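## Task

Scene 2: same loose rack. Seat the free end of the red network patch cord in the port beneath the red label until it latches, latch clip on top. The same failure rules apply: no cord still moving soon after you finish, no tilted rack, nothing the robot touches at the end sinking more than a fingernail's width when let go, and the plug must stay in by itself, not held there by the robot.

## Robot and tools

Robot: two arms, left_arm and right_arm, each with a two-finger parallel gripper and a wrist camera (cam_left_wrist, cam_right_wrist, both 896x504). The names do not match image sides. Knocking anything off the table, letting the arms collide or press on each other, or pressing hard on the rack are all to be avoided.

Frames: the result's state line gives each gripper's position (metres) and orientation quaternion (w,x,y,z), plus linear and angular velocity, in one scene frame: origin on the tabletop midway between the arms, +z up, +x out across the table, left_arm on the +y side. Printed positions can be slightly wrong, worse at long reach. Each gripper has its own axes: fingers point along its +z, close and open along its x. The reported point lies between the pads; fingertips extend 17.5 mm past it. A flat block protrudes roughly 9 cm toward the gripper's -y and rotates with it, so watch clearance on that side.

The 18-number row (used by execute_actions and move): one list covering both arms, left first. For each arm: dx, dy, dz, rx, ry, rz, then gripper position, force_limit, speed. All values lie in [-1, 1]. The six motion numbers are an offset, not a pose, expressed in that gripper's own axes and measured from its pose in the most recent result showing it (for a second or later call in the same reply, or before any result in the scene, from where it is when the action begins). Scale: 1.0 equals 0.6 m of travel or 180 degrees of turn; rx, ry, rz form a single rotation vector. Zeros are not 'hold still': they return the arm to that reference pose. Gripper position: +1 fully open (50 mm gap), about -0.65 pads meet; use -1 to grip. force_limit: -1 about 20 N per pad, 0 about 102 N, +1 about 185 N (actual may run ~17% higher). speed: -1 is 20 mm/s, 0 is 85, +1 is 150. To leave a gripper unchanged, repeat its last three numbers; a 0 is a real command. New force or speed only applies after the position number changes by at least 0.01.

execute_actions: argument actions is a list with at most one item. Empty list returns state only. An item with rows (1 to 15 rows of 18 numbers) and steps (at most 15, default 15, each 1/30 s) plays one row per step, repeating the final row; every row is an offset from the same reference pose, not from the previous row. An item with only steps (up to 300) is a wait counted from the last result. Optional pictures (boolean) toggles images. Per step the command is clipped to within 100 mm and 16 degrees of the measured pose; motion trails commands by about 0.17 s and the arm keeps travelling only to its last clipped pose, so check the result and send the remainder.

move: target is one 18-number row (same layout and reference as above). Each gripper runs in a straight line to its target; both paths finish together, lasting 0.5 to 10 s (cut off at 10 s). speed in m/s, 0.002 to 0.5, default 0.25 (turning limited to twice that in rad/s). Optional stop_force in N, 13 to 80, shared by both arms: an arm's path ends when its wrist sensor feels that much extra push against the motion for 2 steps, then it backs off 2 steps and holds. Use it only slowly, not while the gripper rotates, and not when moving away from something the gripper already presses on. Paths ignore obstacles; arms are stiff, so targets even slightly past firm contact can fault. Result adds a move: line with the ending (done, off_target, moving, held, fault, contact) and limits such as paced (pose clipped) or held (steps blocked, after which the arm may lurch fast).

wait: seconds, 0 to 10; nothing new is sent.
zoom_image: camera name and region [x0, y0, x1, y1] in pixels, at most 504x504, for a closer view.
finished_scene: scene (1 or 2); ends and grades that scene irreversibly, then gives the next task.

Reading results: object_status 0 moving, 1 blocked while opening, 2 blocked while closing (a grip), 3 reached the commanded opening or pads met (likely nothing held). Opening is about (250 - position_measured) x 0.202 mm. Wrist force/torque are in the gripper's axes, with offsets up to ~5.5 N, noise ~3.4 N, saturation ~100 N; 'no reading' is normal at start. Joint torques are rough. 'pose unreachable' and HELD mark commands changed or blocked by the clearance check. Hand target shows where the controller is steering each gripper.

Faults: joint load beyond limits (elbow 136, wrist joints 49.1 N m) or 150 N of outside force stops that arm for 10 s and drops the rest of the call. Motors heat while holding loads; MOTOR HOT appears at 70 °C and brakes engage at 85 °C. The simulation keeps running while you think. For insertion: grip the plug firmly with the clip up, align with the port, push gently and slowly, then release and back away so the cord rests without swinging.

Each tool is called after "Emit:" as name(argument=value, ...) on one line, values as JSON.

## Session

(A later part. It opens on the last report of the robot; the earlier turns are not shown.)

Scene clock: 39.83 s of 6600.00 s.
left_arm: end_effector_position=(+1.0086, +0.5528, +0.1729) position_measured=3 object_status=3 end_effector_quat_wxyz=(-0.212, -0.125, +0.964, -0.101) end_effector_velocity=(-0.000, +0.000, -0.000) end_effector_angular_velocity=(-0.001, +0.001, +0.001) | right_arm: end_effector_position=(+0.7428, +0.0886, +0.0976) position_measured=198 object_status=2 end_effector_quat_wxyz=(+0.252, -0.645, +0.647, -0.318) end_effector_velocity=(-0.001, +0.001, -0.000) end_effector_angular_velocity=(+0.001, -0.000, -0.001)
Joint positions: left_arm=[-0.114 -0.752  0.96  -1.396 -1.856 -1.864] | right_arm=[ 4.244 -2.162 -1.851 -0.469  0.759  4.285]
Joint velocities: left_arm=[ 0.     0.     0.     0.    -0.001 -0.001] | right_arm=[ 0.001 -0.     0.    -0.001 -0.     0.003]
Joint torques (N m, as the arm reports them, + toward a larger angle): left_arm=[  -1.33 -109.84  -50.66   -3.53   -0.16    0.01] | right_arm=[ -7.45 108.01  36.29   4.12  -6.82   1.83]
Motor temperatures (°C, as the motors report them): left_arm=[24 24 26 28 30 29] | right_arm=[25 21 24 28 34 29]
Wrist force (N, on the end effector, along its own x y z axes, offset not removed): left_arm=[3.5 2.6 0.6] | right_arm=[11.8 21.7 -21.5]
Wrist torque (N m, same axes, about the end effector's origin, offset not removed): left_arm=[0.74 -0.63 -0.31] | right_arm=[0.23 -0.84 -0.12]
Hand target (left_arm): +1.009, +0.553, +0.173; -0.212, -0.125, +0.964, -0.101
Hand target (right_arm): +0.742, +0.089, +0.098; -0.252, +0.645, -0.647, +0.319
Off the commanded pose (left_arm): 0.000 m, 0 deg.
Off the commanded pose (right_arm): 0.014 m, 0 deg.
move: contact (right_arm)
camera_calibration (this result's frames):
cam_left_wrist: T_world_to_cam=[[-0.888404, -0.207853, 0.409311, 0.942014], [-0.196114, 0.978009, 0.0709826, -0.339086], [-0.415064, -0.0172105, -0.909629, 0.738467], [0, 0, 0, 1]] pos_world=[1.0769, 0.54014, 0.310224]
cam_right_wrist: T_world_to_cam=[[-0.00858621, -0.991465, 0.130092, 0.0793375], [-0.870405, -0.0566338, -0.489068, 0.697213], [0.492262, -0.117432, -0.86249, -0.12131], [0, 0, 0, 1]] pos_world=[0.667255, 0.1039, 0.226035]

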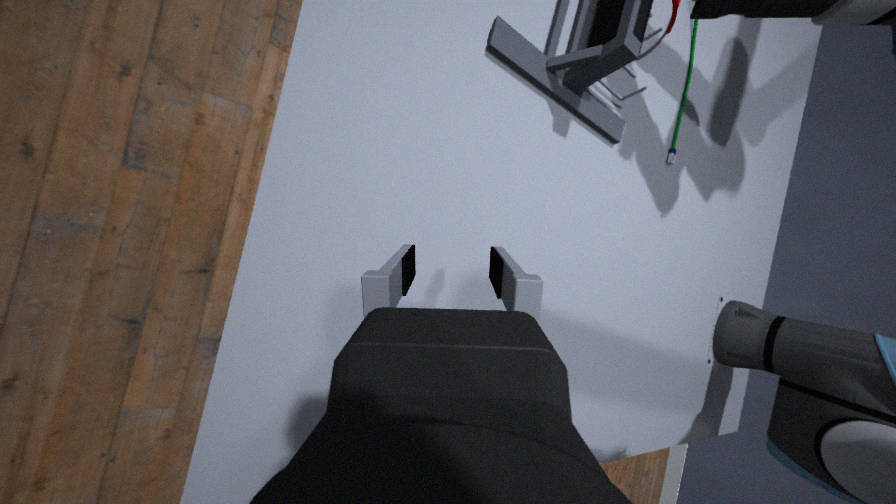

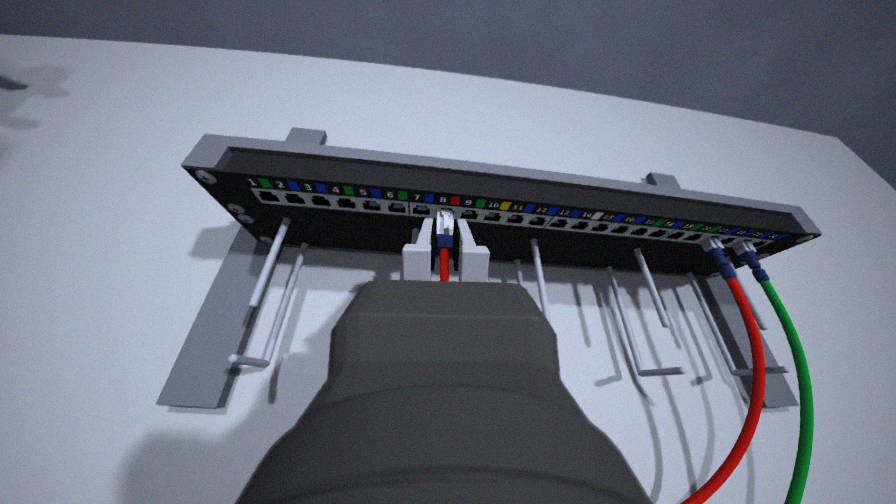

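Emit:
move(target=[0,0,0,0,0,0,1,0,0,0.0007,0.0029,-0.0007,0,0,0,-1,-0.4,-0.7], speed=0.01)

Emit:
move(target=[0,0,0,0,0,0,1,0,0,0,-0.0179,0.0197,0,0,0,-1,-0.4,-0.7], speed=0.004, stop_force=15)

Emit:
zoom_image(camera="cam_right_wrist", region=[410, 170, 480, 240])

Scene clock: 43.97 s of 6600.00 s.
left_arm: end_effector_position=(+1.0086, +0.5528, +0.1729) position_measured=3 object_status=3 end_effector_quat_wxyz=(-0.212, -0.125, +0.964, -0.101) end_effector_velocity=(+0.000, +0.000, -0.000) end_effector_angular_velocity=(+0.001, -0.001, +0.001) | right_arm: end_effector_position=(+0.7414, +0.0881, +0.0968) position_measured=198 object_status=2 end_effector_quat_wxyz=(+0.252, -0.645, +0.647, -0.319) end_effector_velocity=(-0.001, -0.000, +0.000) end_effector_angular_velocity=(+0.002, -0.000, -0.000)
Joint positions: left_arm=[-0.114 -0.752  0.96  -1.396 -1.856 -1.864] | right_arm=[ 4.246 -2.161 -1.853 -0.468  0.758  4.287]
Joint velocities: left_arm=[ 0.    -0.     0.001 -0.001  0.001 -0.001] | right_arm=[ 0.     0.001 -0.001  0.002  0.     0.001]
Joint torques (N m, as the arm reports them, + toward a larger angle): left_arm=[  -0.32 -110.29  -51.3    -3.42   -0.11    0.04] | right_arm=[  8.24 105.97  25.51   6.88  -3.78   1.69]
Motor temperatures (°C, as the motors report them): left_arm=[24 24 26 28 30 29] | right_arm=[25 21 24 28 34 29]
Wrist force (N, on the end effector, along its own x y z axes, offset not removed): left_arm=[-2.8 -3.3 4.2] | right_arm=[2.2 1.8 0.9]
Wrist torque (N m, same axes, about the end effector's origin, offset not removed): left_arm=[-0.36 0.65 -0.20] | right_arm=[0.31 -0.21 0.11]
Hand target (left_arm): +1.009, +0.553, +0.173; -0.212, -0.125, +0.964, -0.101
Hand target (right_arm): +0.741, +0.088, +0.097; -0.252, +0.645, -0.647, +0.318
Off the commanded pose (left_arm): 0.000 m, 0 deg.
Off the commanded pose (right_arm): 0.000 m, 0 deg.
After step 90, 0.43 s passed at rest.
move: done
camera_calibration (this result's frames):
cam_left_wrist: T_world_to_cam=[[-0.888404, -0.207854, 0.409312, 0.942014], [-0.196114, 0.978009, 0.0709825, -0.339087], [-0.415064, -0.0172107, -0.909629, 0.738467], [0, 0, 0, 1]] pos_world=[1.0769, 0.54014, 0.310223]
cam_right_wrist: T_world_to_cam=[[-0.00864621, -0.991461, 0.13012, 0.0790347], [-0.870372, -0.0566035, -0.48913, 0.695522], [0.492319, -0.117482, -0.86245, -0.121483], [0, 0, 0, 1]] pos_world=[0.665855, 0.103457, 0.225144]

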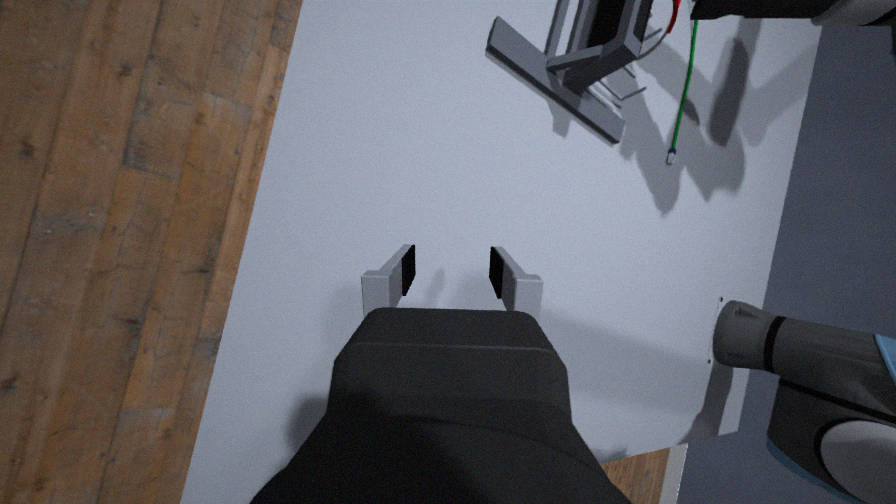

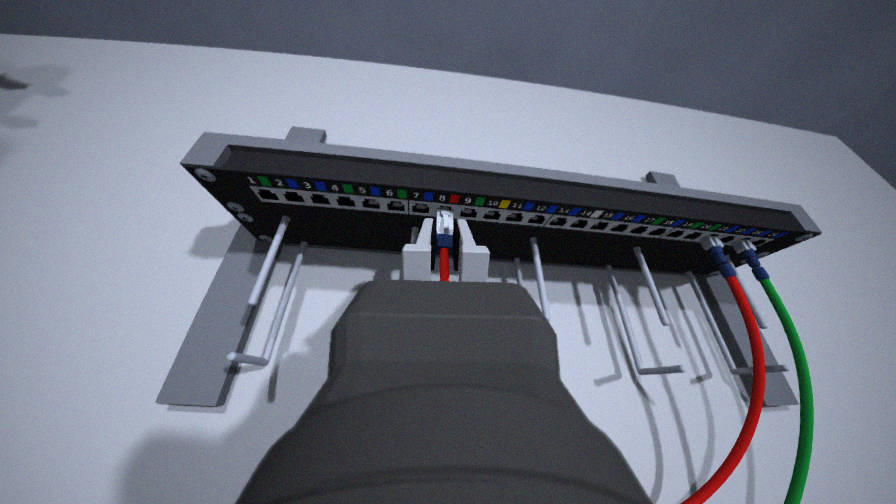

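Scene clock: 44.70 s of 6600.00 s.
left_arm: end_effector_position=(+1.0086, +0.5528, +0.1729) position_measured=3 object_status=3 end_effector_quat_wxyz=(-0.212, -0.125, +0.964, -0.101) end_effector_velocity=(+0.000, +0.000, -0.001) end_effector_angular_velocity=(-0.000, +0.001, +0.002) | right_arm: end_effector_position=(+0.7428, +0.0883, +0.0968) position_measured=198 object_status=2 end_effector_quat_wxyz=(+0.253, -0.645, +0.647, -0.318) end_effector_velocity=(-0.001, +0.000, -0.001) end_effector_angular_velocity=(+0.000, +0.000, -0.000)
Joint positions: left_arm=[-0.114 -0.752  0.96  -1.396 -1.856 -1.864] | right_arm=[ 4.244 -2.162 -1.852 -0.467  0.759  4.285]
Joint velocities: left_arm=[ 0.     0.001 -0.    -0.    -0.001 -0.001] | right_arm=[ 0.001 -0.    -0.001 -0.001 -0.     0.003]
Joint torques (N m, as the arm reports them, + toward a larger angle): left_arm=[  -1.87 -109.92  -51.1    -3.38   -0.21    0.23] | right_arm=[-10.96 101.96  26.6    2.84  -7.02   1.57]
Motor temperatures (°C, as the motors report them): left_arm=[24 24 26 28 30 29] | right_arm=[25 21 24 28 34 29]
Wrist force (N, on the end effector, along its own x y z axes, offset not removed): left_arm=[1.6 -2.9 1.5] | right_arm=[3.0 16.6 -23.2]
Wrist torque (N m, same axes, about the end effector's origin, offset not removed): left_arm=[-0.41 -0.23 -0.31] | right_arm=[0.13 -0.58 0.12]
Hand target (left_arm): +1.009, +0.553, +0.173; -0.212, -0.125, +0.964, -0.101
Hand target (right_arm): +0.742, +0.088, +0.097; -0.252, +0.645, -0.647, +0.318
Off the commanded pose (left_arm): 0.000 m, 0 deg.
Off the commanded pose (right_arm): 0.015 m, 0 deg.
move: contact (right_arm)
camera_calibration (this result's frames):
cam_left_wrist: T_world_to_cam=[[-0.888404, -0.207853, 0.409311, 0.942014], [-0.196114, 0.978009, 0.0709825, -0.339086], [-0.415064, -0.0172106, -0.909629, 0.738467], [0, 0, 0, 1]] pos_world=[1.0769, 0.54014, 0.310224]
cam_right_wrist: T_world_to_cam=[[-0.00838013, -0.991495, 0.129873, 0.0790386], [-0.870426, -0.0566989, -0.489023, 0.696775], [0.492228, -0.117143, -0.862548, -0.122069], [0, 0, 0, 1]] pos_world=[0.667239, 0.103573, 0.225183]

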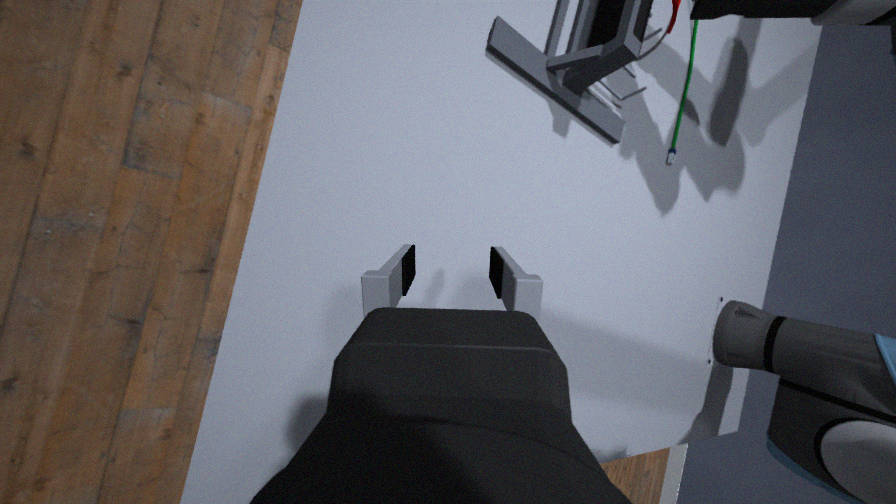

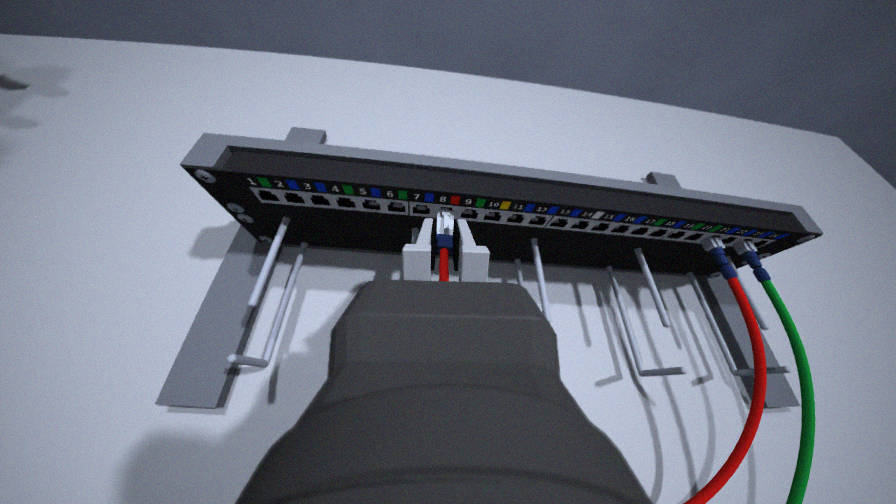

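Region (410, 170, 480, 240) of cam_right_wrist's 896x504 image, scaled by 7.200, with more detail than that image has.

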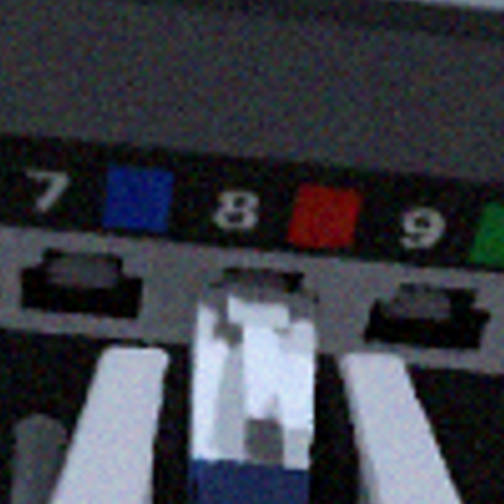

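Emit:
move(target=[0,0,0,0,0,0,1,0,0,0.0007,0.0009,-0.0025,0,0,0,-1,-0.4,-0.7], speed=0.01)

Emit:
move(target=[0,0,0,0,0,0,1,0,0,0,-0.0179,0.0197,0,0,0,-1,-0.4,-0.7], speed=0.004, stop_force=15)

Emit:
zoom_image(camera="cam_right_wrist", region=[410, 170, 480, 240])

Scene clock: 48.27 s of 6600.00 s.
left_arm: end_effector_position=(+1.0086, +0.5528, +0.1729) position_measured=3 object_status=3 end_effector_quat_wxyz=(-0.212, -0.125, +0.964, -0.101) end_effector_velocity=(-0.000, -0.000, +0.000) end_effector_angular_velocity=(+0.001, +0.001, +0.001) | right_arm: end_effector_position=(+0.7414, +0.0880, +0.0974) position_measured=198 object_status=2 end_effector_quat_wxyz=(+0.253, -0.645, +0.647, -0.318) end_effector_velocity=(-0.001, +0.000, +0.000) end_effector_angular_velocity=(+0.001, -0.000, -0.000)
Joint positions: left_arm=[-0.114 -0.752  0.96  -1.396 -1.856 -1.864] | right_arm=[ 4.246 -2.16  -1.854 -0.469  0.759  4.287]
Joint velocities: left_arm=[-0.    -0.     0.     0.001  0.    -0.001] | right_arm=[ 0.001  0.001 -0.001 -0.    -0.     0.002]
Joint torques (N m, as the arm reports them, + toward a larger angle): left_arm=[  -0.59 -110.24  -51.66   -3.51   -0.21    0.06] | right_arm=[  8.46 107.45  25.88   2.52  -3.52   2.03]
Motor temperatures (°C, as the motors report them): left_arm=[24 24 26 28 30 29] | right_arm=[25 21 24 28 34 29]
Wrist force (N, on the end effector, along its own x y z axes, offset not removed): left_arm=[-0.7 -0.7 1.5] | right_arm=[5.3 4.0 -0.1]
Wrist torque (N m, same axes, about the end effector's origin, offset not removed): left_arm=[-0.06 0.06 -0.25] | right_arm=[0.70 -0.77 0.08]
Hand target (left_arm): +1.009, +0.553, +0.173; -0.212, -0.125, +0.964, -0.101
Hand target (right_arm): +0.741, +0.088, +0.097; -0.253, +0.645, -0.647, +0.318
Off the commanded pose (left_arm): 0.000 m, 0 deg.
Off the commanded pose (right_arm): 0.000 m, 0 deg.
move: done
camera_calibration (this result's frames):
cam_left_wrist: T_world_to_cam=[[-0.888404, -0.207854, 0.409312, 0.942014], [-0.196114, 0.978008, 0.0709829, -0.339087], [-0.415064, -0.0172104, -0.909629, 0.738467], [0, 0, 0, 1]] pos_world=[1.0769, 0.54014, 0.310223]
cam_right_wrist: T_world_to_cam=[[-0.00843371, -0.991491, 0.129903, 0.0786628], [-0.870396, -0.0566746, -0.48908, 0.695838], [0.49228, -0.117192, -0.862512, -0.120931], [0, 0, 0, 1]] pos_world=[0.66585, 0.103258, 0.225797]

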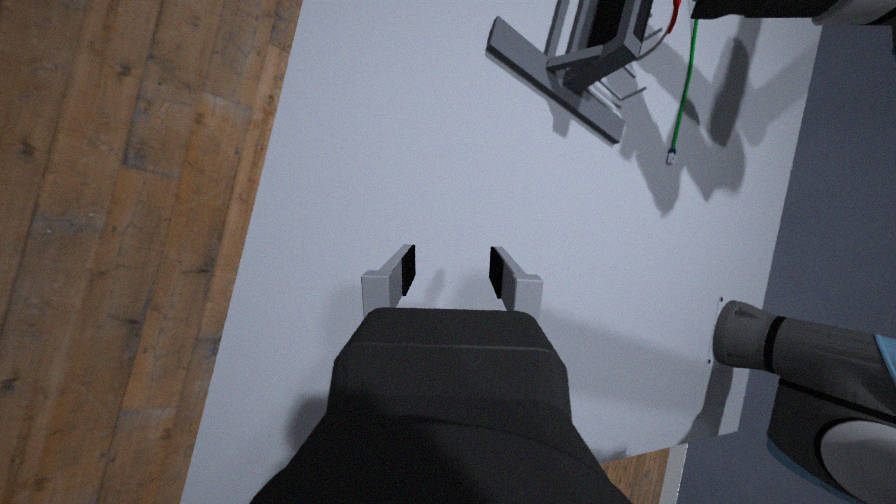

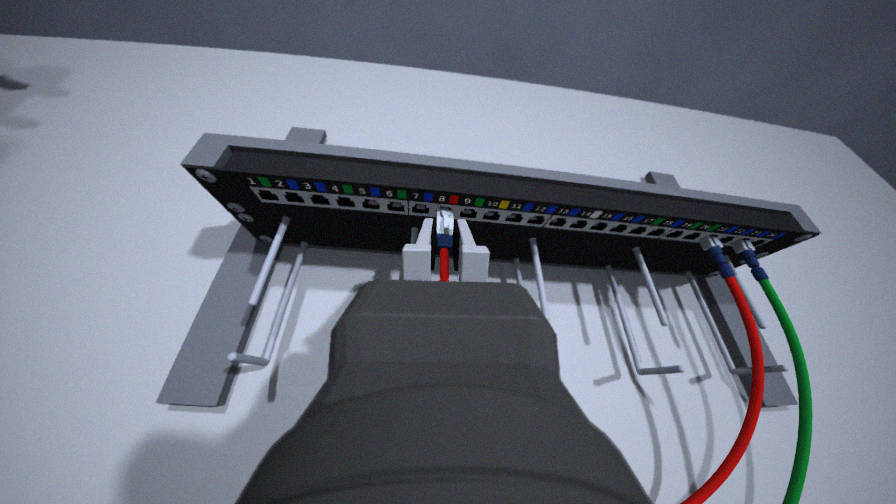

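Scene clock: 49.90 s of 6600.00 s.
left_arm: end_effector_position=(+1.0086, +0.5528, +0.1729) position_measured=3 object_status=3 end_effector_quat_wxyz=(-0.212, -0.125, +0.964, -0.101) end_effector_velocity=(+0.000, +0.000, +0.000) end_effector_angular_velocity=(-0.000, -0.000, +0.001) | right_arm: end_effector_position=(+0.7465, +0.0878, +0.0974) position_measured=198 object_status=2 end_effector_quat_wxyz=(+0.253, -0.645, +0.647, -0.318) end_effector_velocity=(-0.001, +0.000, +0.000) end_effector_angular_velocity=(+0.001, -0.000, -0.001)
Joint positions: left_arm=[-0.114 -0.752  0.96  -1.396 -1.856 -1.864] | right_arm=[ 4.24  -2.164 -1.848 -0.464  0.76   4.278]
Joint velocities: left_arm=[ 0.     0.    -0.001 -0.    -0.    -0.   ] | right_arm=[ 0.001  0.001 -0.001 -0.001 -0.     0.003]
Joint torques (N m, as the arm reports them, + toward a larger angle): left_arm=[  -0.98 -109.99  -51.59   -3.33   -0.04    0.23] | right_arm=[  0.42 107.83  29.01   3.47  -4.24   1.97]
Motor temperatures (°C, as the motors report them): left_arm=[24 24 26 28 30 29] | right_arm=[25 21 24 28 34 29]
Wrist force (N, on the end effector, along its own x y z axes, offset not removed): left_arm=[0.5 -4.9 -1.2] | right_arm=[4.1 13.7 -9.6]
Wrist torque (N m, same axes, about the end effector's origin, offset not removed): left_arm=[-0.73 -0.07 -0.41] | right_arm=[0.63 -0.39 -0.02]
Hand target (left_arm): +1.009, +0.553, +0.173; -0.212, -0.125, +0.964, -0.101
Hand target (right_arm): +0.746, +0.088, +0.097; -0.252, +0.645, -0.647, +0.318
Off the commanded pose (left_arm): 0.000 m, 0 deg.
Off the commanded pose (right_arm): 0.011 m, 0 deg.
move: contact (right_arm)
camera_calibration (this result's frames):
cam_left_wrist: T_world_to_cam=[[-0.888404, -0.207853, 0.409311, 0.942014], [-0.196114, 0.978009, 0.0709827, -0.339087], [-0.415064, -0.0172104, -0.909629, 0.738467], [0, 0, 0, 1]] pos_world=[1.0769, 0.54014, 0.310223]
cam_right_wrist: T_world_to_cam=[[-0.00845667, -0.991502, 0.129814, 0.0785827], [-0.870402, -0.0566096, -0.489077, 0.700317], [0.492269, -0.117127, -0.862527, -0.123504], [0, 0, 0, 1]] pos_world=[0.671019, 0.103094, 0.225782]

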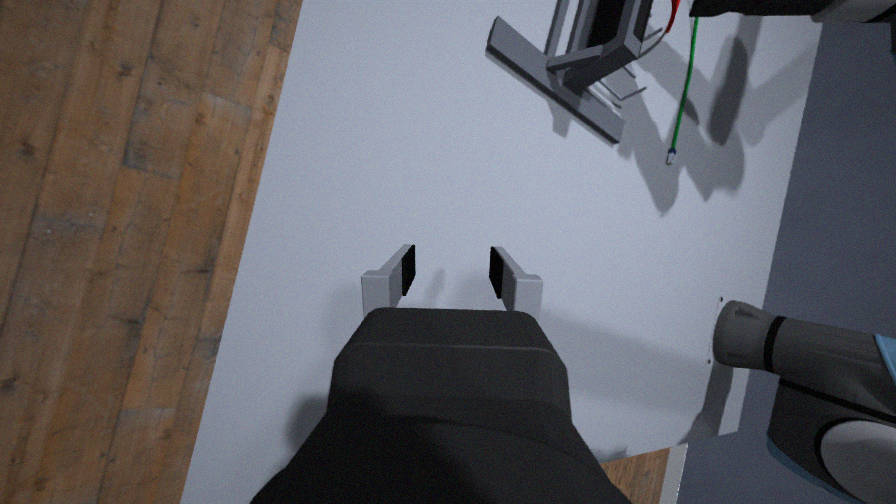

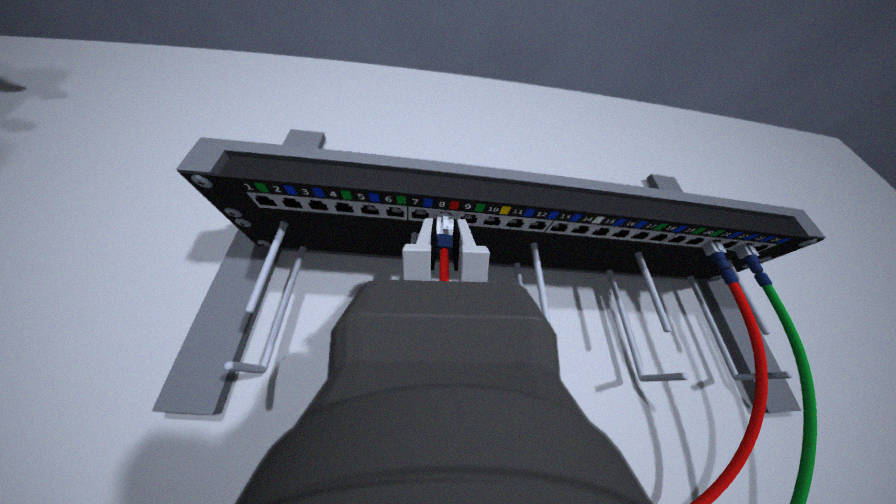

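Region (410, 170, 480, 240) of cam_right_wrist's 896x504 image, scaled by 7.200, with more detail than that image has.

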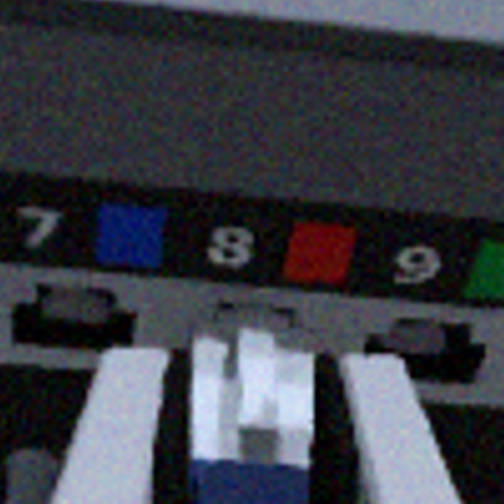

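Emit:
execute_actions(actions=[], pictures=false)

Emit:
move(target=[0,0,0,0,0,0,1,0,0,0,-0.009,0.0099,0,0,0,-1,-0.4,-0.7], speed=0.004, stop_force=22)

Scene clock: 58.83 s of 6600.00 s.
left_arm: end_effector_position=(+1.0086, +0.5528, +0.1729) position_measured=3 object_status=3 end_effector_quat_wxyz=(-0.212, -0.125, +0.964, -0.101) end_effector_velocity=(-0.000, -0.000, -0.001) end_effector_angular_velocity=(-0.001, +0.001, -0.001) | right_arm: end_effector_position=(+0.7462, +0.0878, +0.0974) position_measured=198 object_status=2 end_effector_quat_wxyz=(+0.252, -0.645, +0.647, -0.318) end_effector_velocity=(+0.001, +0.000, +0.002) end_effector_angular_velocity=(+0.004, -0.001, -0.001)
Joint positions: left_arm=[-0.114 -0.752  0.96  -1.396 -1.856 -1.864] | right_arm=[ 4.24  -2.164 -1.849 -0.464  0.76   4.279]
Joint velocities: left_arm=[-0.     0.     0.001 -0.    -0.     0.001] | right_arm=[-0.     0.002  0.     0.002 -0.     0.   ]
Joint torques (N m, as the arm reports them, + toward a larger angle): left_arm=[  -0.63 -110.17  -51.69   -3.37   -0.14    0.02] | right_arm=[  9.12 107.97  26.72   2.98  -3.35   2.14]
Motor temperatures (°C, as the motors report them): left_arm=[24 24 26 28 30 29] | right_arm=[25 21 24 28 34 29]
Wrist force (N, on the end effector, along its own x y z axes, offset not removed): left_arm=[1.1 0.2 5.9] | right_arm=[3.1 3.4 3.0]
Wrist torque (N m, same axes, about the end effector's origin, offset not removed): left_arm=[0.19 -0.23 -0.26] | right_arm=[0.69 -0.41 -0.01]
Hand target (left_arm): +1.009, +0.553, +0.173; -0.212, -0.125, +0.964, -0.101
Hand target (right_arm): +0.746, +0.088, +0.097; -0.252, +0.645, -0.647, +0.318
Off the commanded pose (left_arm): 0.000 m, 0 deg.
Off the commanded pose (right_arm): 0.011 m, 0 deg.
Steps of this call (steps 1 to 90: nothing new was sent; then 5.93 s passed at rest). Readings (end_effector_position | what the end effector reports):
1: left_arm (+1.0086, +0.5528, +0.1729) | right_arm (+0.7465, +0.0878, +0.0974) | left_arm position_measured=3 object_status=3 | right_arm position_measured=198 object_status=2
2: left_arm (+1.0086, +0.5528, +0.1729) | right_arm (+0.7465, +0.0878, +0.0974) | left_arm position_measured=3 object_status=3 | right_arm position_measured=198 object_status=2
4: left_arm (+1.0086, +0.5528, +0.1729) | right_arm (+0.7464, +0.0878, +0.0973) | left_arm position_measured=3 object_status=3 | right_arm position_measured=198 object_status=2
8: left_arm (+1.0086, +0.5528, +0.1729) | right_arm (+0.7463, +0.0877, +0.0973) | left_arm position_measured=3 object_status=3 | right_arm position_measured=198 object_status=2
90: the state above

Scene clock: 59.50 s of 6600.00 s.
left_arm: end_effector_position=(+1.0086, +0.5528, +0.1729) position_measured=3 object_status=3 end_effector_quat_wxyz=(-0.212, -0.125, +0.964, -0.101) end_effector_velocity=(-0.000, -0.000, -0.000) end_effector_angular_velocity=(-0.001, -0.000, -0.000) | right_arm: end_effector_position=(+0.7473, +0.0879, +0.0974) position_measured=198 object_status=2 end_effector_quat_wxyz=(+0.253, -0.646, +0.647, -0.318) end_effector_velocity=(-0.001, -0.000, -0.000) end_effector_angular_velocity=(-0.000, +0.001, -0.001)
Joint positions: left_arm=[-0.114 -0.752  0.96  -1.396 -1.856 -1.864] | right_arm=[ 4.239 -2.165 -1.847 -0.463  0.76   4.277]
Joint velocities: left_arm=[-0.    -0.     0.001 -0.001 -0.001  0.001] | right_arm=[ 0.001  0.001 -0.001 -0.002 -0.     0.003]
Joint torques (N m, as the arm reports them, + toward a larger angle): left_arm=[  -1.62 -109.85  -51.18   -3.33   -0.08    0.07] | right_arm=[ -1.42 105.28  30.74   3.67  -5.55   2.07]
Motor temperatures (°C, as the motors report them): left_arm=[24 24 26 28 30 29] | right_arm=[25 21 24 28 34 29]
Wrist force (N, on the end effector, along its own x y z axes, offset not removed): left_arm=[1.2 0.5 3.8] | right_arm=[7.4 15.8 -11.3]
Wrist torque (N m, same axes, about the end effector's origin, offset not removed): left_arm=[0.37 -0.09 -0.09] | right_arm=[0.30 -0.59 -0.09]
Hand target (left_arm): +1.009, +0.553, +0.173; -0.212, -0.125, +0.964, -0.101
Hand target (right_arm): +0.747, +0.088, +0.097; -0.253, +0.646, -0.647, +0.318
Off the commanded pose (left_arm): 0.000 m, 0 deg.
Off the commanded pose (right_arm): 0.007 m, 0 deg.
move: contact (right_arm)
camera_calibration (this result's frames):
cam_left_wrist: T_world_to_cam=[[-0.888404, -0.207854, 0.409311, 0.942014], [-0.196114, 0.978009, 0.0709825, -0.339086], [-0.415064, -0.0172107, -0.909629, 0.738467], [0, 0, 0, 1]] pos_world=[1.0769, 0.54014, 0.310224]
cam_right_wrist: T_world_to_cam=[[-0.00822182, -0.991507, 0.12979, 0.0784979], [-0.870431, -0.0567934, -0.489003, 0.701004], [0.492221, -0.116994, -0.862572, -0.123821], [0, 0, 0, 1]] pos_world=[0.671768, 0.103157, 0.2258]

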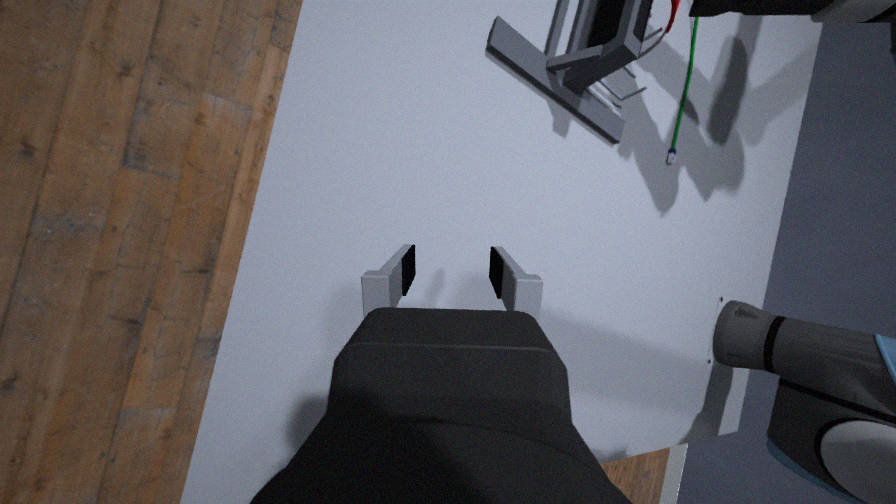

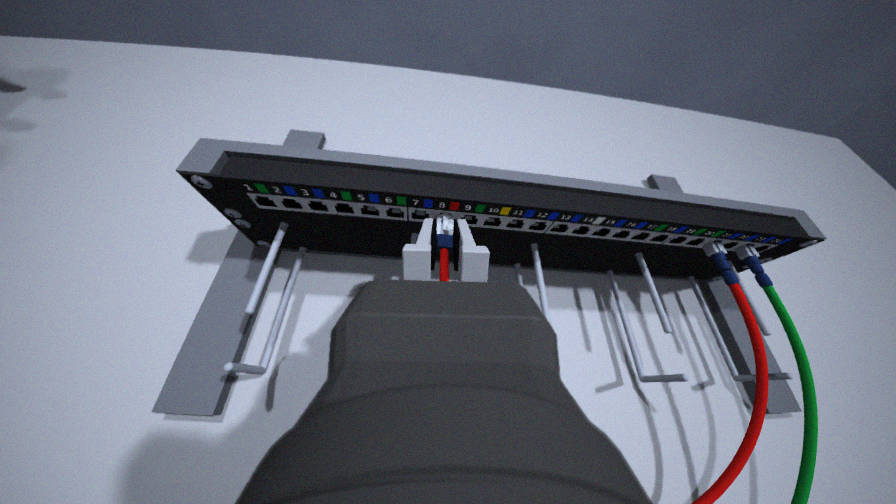

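Emit:
zoom_image(camera="cam_right_wrist", region=[390,185,500,285])

Region (390, 185, 500, 285) of cam_right_wrist's 896x504 image, scaled by 4.582, with more detail than that image has; it fills the top 458 rows of this view, and the rest is white.

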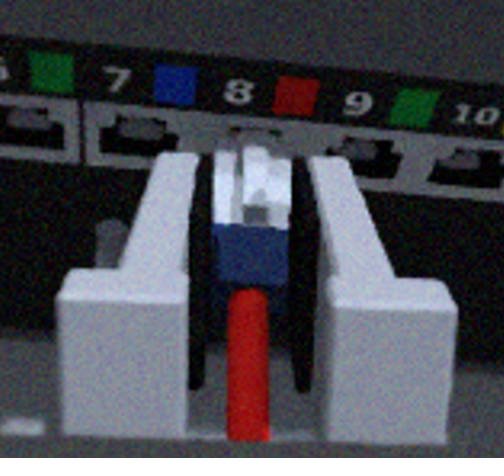

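Emit:
move(target=[0,0,0,0,0,0,1,0,0,0,0.0028,-0.0031,0,0,0,-1,-0.4,-0.7], speed=0.004)

Emit:
zoom_image(camera="cam_right_wrist", region=[390,185,500,285])

Scene clock: 63.57 s of 6600.00 s.
left_arm: end_effector_position=(+1.0086, +0.5528, +0.1729) position_measured=3 object_status=3 end_effector_quat_wxyz=(-0.212, -0.125, +0.964, -0.101) end_effector_velocity=(-0.000, +0.000, +0.001) end_effector_angular_velocity=(-0.000, -0.000, -0.000) | right_arm: end_effector_position=(+0.7449, +0.0880, +0.0974) position_measured=198 object_status=2 end_effector_quat_wxyz=(+0.253, -0.646, +0.647, -0.318) end_effector_velocity=(-0.001, +0.000, +0.000) end_effector_angular_velocity=(+0.001, +0.000, -0.000)
Joint positions: left_arm=[-0.114 -0.752  0.96  -1.396 -1.856 -1.864] | right_arm=[ 4.242 -2.163 -1.85  -0.465  0.76   4.281]
Joint velocities: left_arm=[ 0.    -0.001  0.     0.001  0.     0.001] | right_arm=[ 0.001  0.001 -0.001 -0.001 -0.     0.002]
Joint torques (N m, as the arm reports them, + toward a larger angle): left_arm=[  -0.8  -109.11  -50.71   -3.23   -0.27    0.25] | right_arm=[ 13.94 108.65  26.25   2.5   -3.63   1.82]
Motor temperatures (°C, as the motors report them): left_arm=[24 24 26 28 30 29] | right_arm=[25 21 24 28 34 29]
Wrist force (N, on the end effector, along its own x y z axes, offset not removed): left_arm=[-1.2 -2.2 4.3] | right_arm=[3.5 -1.7 5.6]
Wrist torque (N m, same axes, about the end effector's origin, offset not removed): left_arm=[-0.23 0.09 -0.14] | right_arm=[0.44 -0.17 0.07]
Hand target (left_arm): +1.009, +0.553, +0.173; -0.212, -0.125, +0.964, -0.101
Hand target (right_arm): +0.745, +0.088, +0.097; -0.253, +0.646, -0.647, +0.318
Off the commanded pose (left_arm): 0.000 m, 0 deg.
Off the commanded pose (right_arm): 0.000 m, 0 deg.
After step 90, 0.30 s passed at rest.
move: done
camera_calibration (this result's frames):
cam_left_wrist: T_world_to_cam=[[-0.888404, -0.207853, 0.409311, 0.942014], [-0.196114, 0.978009, 0.0709827, -0.339087], [-0.415064, -0.0172103, -0.909629, 0.738467], [0, 0, 0, 1]] pos_world=[1.0769, 0.54014, 0.310224]
cam_right_wrist: T_world_to_cam=[[-0.00821436, -0.991507, 0.129797, 0.0785544], [-0.870436, -0.0568022, -0.488993, 0.698937], [0.492213, -0.116997, -0.862577, -0.122623], [0, 0, 0, 1]] pos_world=[0.669382, 0.103242, 0.225807]

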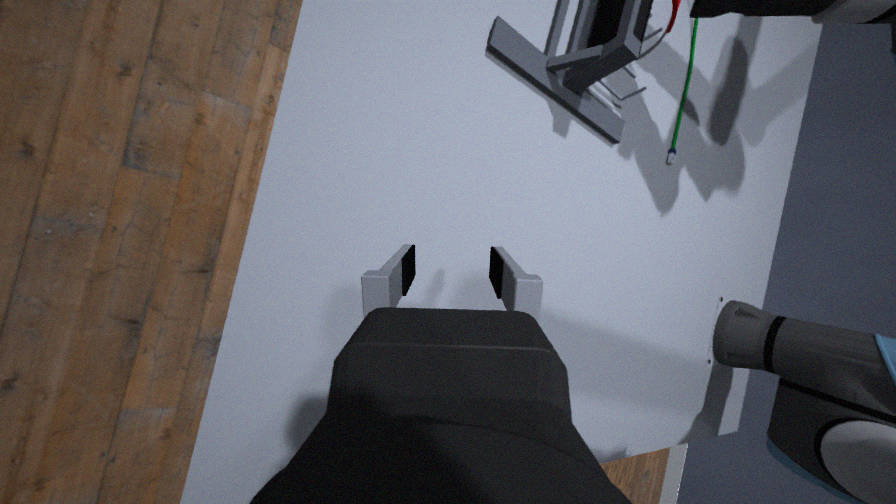

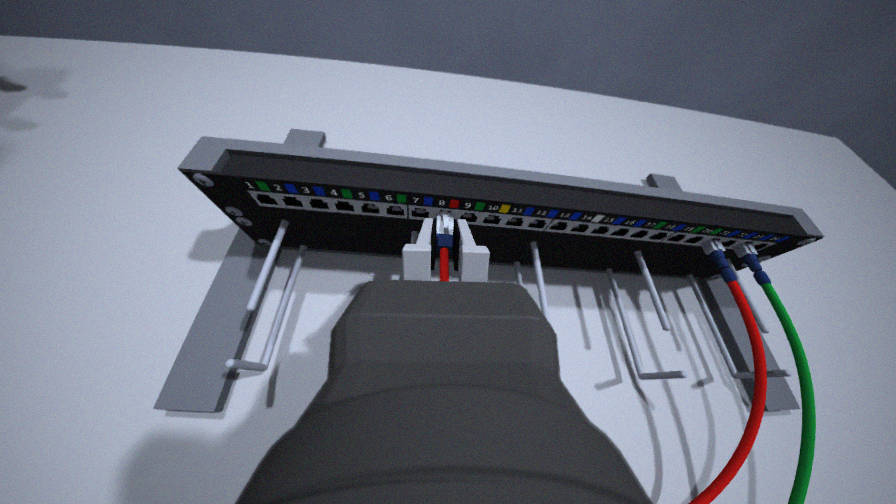

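Region (390, 185, 500, 285) of cam_right_wrist's 896x504 image, scaled by 4.582, with more detail than that image has; it fills the top 458 rows of this view, and the rest is white.

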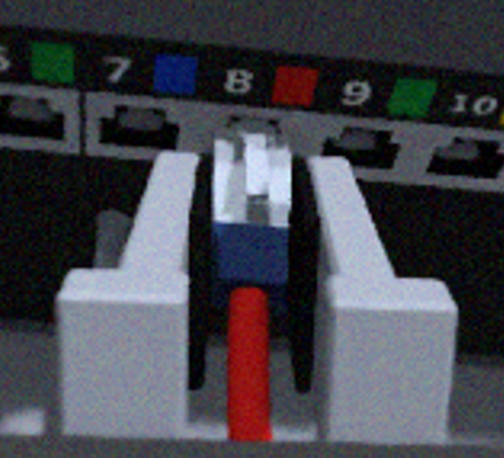

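Emit:
move(target=[0,0,0,0,0,0,1,0,0,0,-0.008,0.0089,0.012,0,0,-1,-0.4,-0.7], speed=0.004, stop_force=30)

Emit:
move(target=[0,0,0,0,0,0,1,0,0,0,0.0006,-0.0006,0,0,0,-0.1,-0.4,-0.7], speed=0.004)

Emit:
zoom_image(camera="cam_right_wrist", region=[390,185,500,285])

Scene clock: 68.17 s of 6600.00 s.
left_arm: end_effector_position=(+1.0086, +0.5528, +0.1729) position_measured=3 object_status=3 end_effector_quat_wxyz=(-0.212, -0.125, +0.964, -0.101) end_effector_velocity=(-0.000, -0.000, -0.000) end_effector_angular_velocity=(-0.001, -0.000, -0.000) | right_arm: end_effector_position=(+0.7470, +0.0879, +0.0973) position_measured=198 object_status=2 end_effector_quat_wxyz=(+0.256, -0.644, +0.645, -0.322) end_effector_velocity=(-0.001, -0.000, -0.001) end_effector_angular_velocity=(-0.002, +0.004, +0.001)
Joint positions: left_arm=[-0.114 -0.752  0.96  -1.396 -1.856 -1.864] | right_arm=[ 4.242 -2.168 -1.851 -0.453  0.749  4.275]
Joint velocities: left_arm=[-0.    -0.     0.    -0.001 -0.     0.001] | right_arm=[ 0.     0.001 -0.    -0.004  0.003  0.   ]
Joint torques (N m, as the arm reports them, + toward a larger angle): left_arm=[  -1.09 -111.02  -51.53   -3.43   -0.07    0.12] | right_arm=[-27.75 106.43  32.46   3.84  -4.17   1.95]
Motor temperatures (°C, as the motors report them): left_arm=[24 24 26 28 30 29] | right_arm=[25 21 24 28 34 29]
Wrist force (N, on the end effector, along its own x y z axes, offset not removed): left_arm=[1.3 -0.7 -0.1] | right_arm=[5.6 18.1 -16.1]
Wrist torque (N m, same axes, about the end effector's origin, offset not removed): left_arm=[-0.19 -0.21 -0.36] | right_arm=[0.49 -0.68 -0.08]
Hand target (left_arm): +1.009, +0.553, +0.173; -0.212, -0.125, +0.964, -0.101
Hand target (right_arm): +0.747, +0.088, +0.097; -0.256, +0.644, -0.645, +0.322
Off the commanded pose (left_arm): 0.000 m, 0 deg.
Off the commanded pose (right_arm): 0.005 m, 1 deg.
move: contact (right_arm)
camera_calibration (this result's frames):
cam_left_wrist: T_world_to_cam=[[-0.888404, -0.207854, 0.409311, 0.942014], [-0.196114, 0.978009, 0.0709826, -0.339086], [-0.415064, -0.0172106, -0.909629, 0.738467], [0, 0, 0, 1]] pos_world=[1.0769, 0.54014, 0.310224]
cam_right_wrist: T_world_to_cam=[[-0.00862755, -0.99142, 0.130427, 0.0787409], [-0.86461, -0.0581315, -0.49907, 0.697462], [0.50237, -0.117074, -0.85669, -0.13192], [0, 0, 0, 1]] pos_world=[0.669984, 0.103165, 0.224798]

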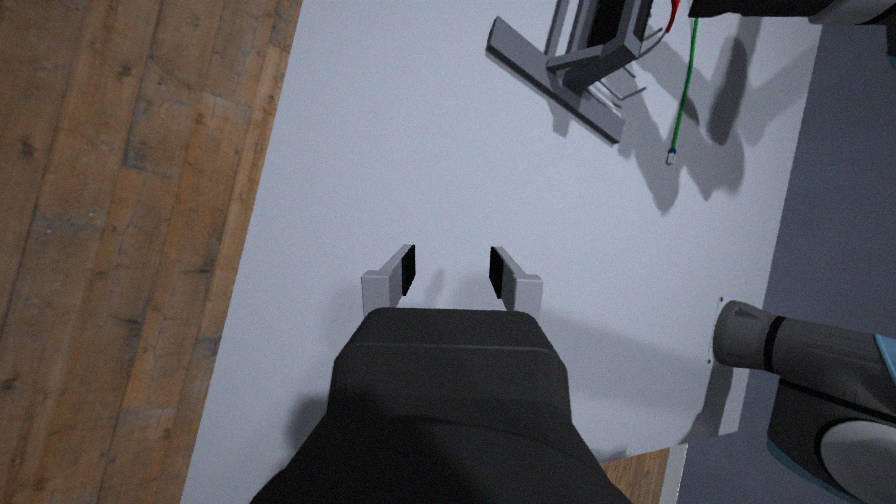

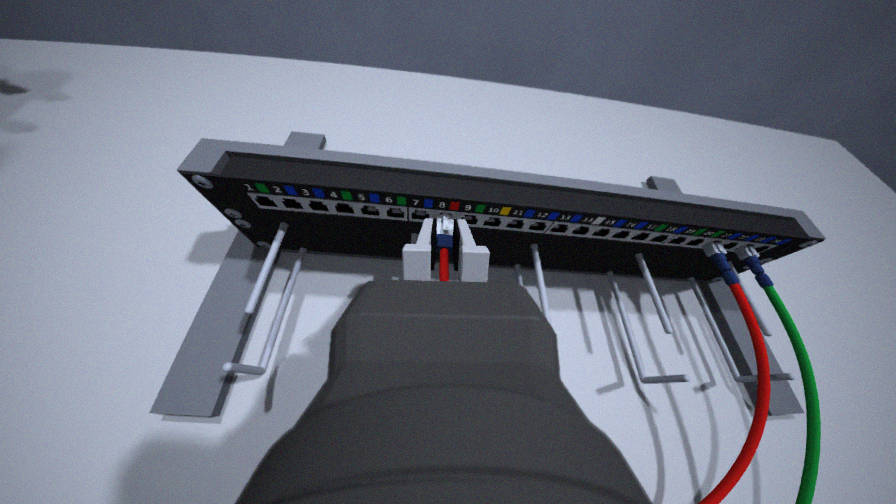

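Scene clock: 68.87 s of 6600.00 s.
left_arm: end_effector_position=(+1.0086, +0.5528, +0.1729) position_measured=3 object_status=3 end_effector_quat_wxyz=(-0.212, -0.125, +0.964, -0.101) end_effector_velocity=(-0.000, -0.000, -0.000) end_effector_angular_velocity=(-0.001, +0.001, +0.002) | right_arm: end_effector_position=(+0.7466, +0.0879, +0.0973) position_measured=167 object_status=3 end_effector_quat_wxyz=(+0.256, -0.644, +0.645, -0.322) end_effector_velocity=(-0.001, +0.001, -0.000) end_effector_angular_velocity=(+0.001, +0.000, +0.001)
Joint positions: left_arm=[-0.114 -0.752  0.96  -1.396 -1.856 -1.864] | right_arm=[ 4.242 -2.168 -1.851 -0.453  0.749  4.276]
Joint velocities: left_arm=[ 0.     0.     0.001 -0.    -0.001 -0.001] | right_arm=[ 0.002 -0.    -0.    -0.     0.     0.002]
Joint torques (N m, as the arm reports them, + toward a larger angle): left_arm=[  -0.22 -110.17  -51.92   -3.35   -0.18   -0.06] | right_arm=[  8.98 106.91  25.81   2.27  -5.2    1.96]
Motor temperatures (°C, as the motors report them): left_arm=[24 24 26 28 30 29] | right_arm=[25 21 24 28 34 29]
Wrist force (N, on the end effector, along its own x y z axes, offset not removed): left_arm=[1.7 -1.3 4.6] | right_arm=[3.8 2.6 -1.9]
Wrist torque (N m, same axes, about the end effector's origin, offset not removed): left_arm=[0.09 -0.15 -0.30] | right_arm=[0.33 -0.50 0.09]
Hand target (left_arm): +1.009, +0.553, +0.173; -0.212, -0.125, +0.964, -0.101
Hand target (right_arm): +0.746, +0.088, +0.097; -0.256, +0.644, -0.645, +0.322
Off the commanded pose (left_arm): 0.000 m, 0 deg.
Off the commanded pose (right_arm): 0.000 m, 0 deg.
move: done
camera_calibration (this result's frames):
cam_left_wrist: T_world_to_cam=[[-0.888404, -0.207854, 0.409311, 0.942014], [-0.196114, 0.978009, 0.0709827, -0.339086], [-0.415064, -0.0172105, -0.909629, 0.738467], [0, 0, 0, 1]] pos_world=[1.0769, 0.54014, 0.310223]
cam_right_wrist: T_world_to_cam=[[-0.00870418, -0.991421, 0.130418, 0.0787644], [-0.864614, -0.0580601, -0.49907, 0.697079], [0.50236, -0.117105, -0.856691, -0.131729], [0, 0, 0, 1]] pos_world=[0.669566, 0.103135, 0.224768]

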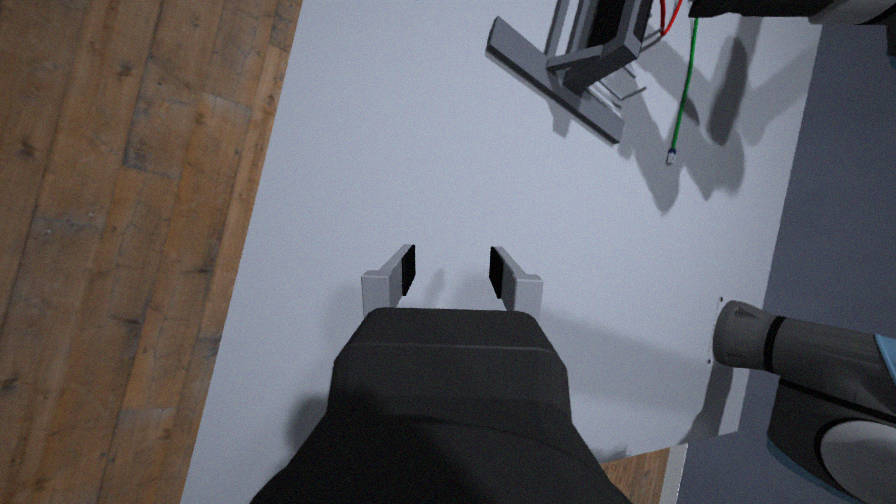

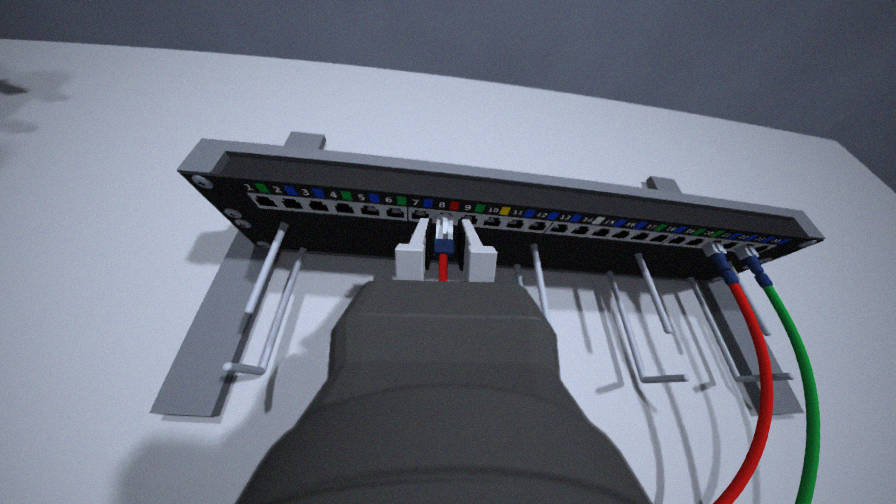

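Region (390, 185, 500, 285) of cam_right_wrist's 896x504 image, scaled by 4.582, with more detail than that image has; it fills the top 458 rows of this view, and the rest is white.

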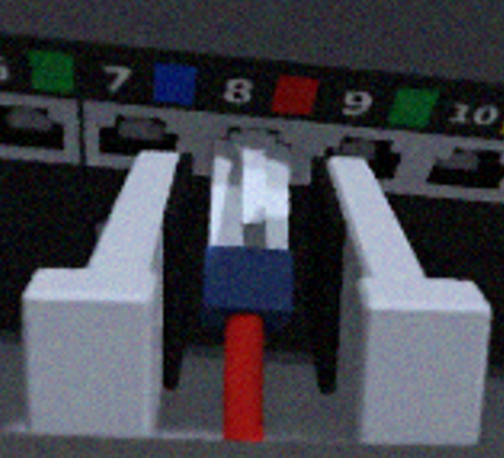

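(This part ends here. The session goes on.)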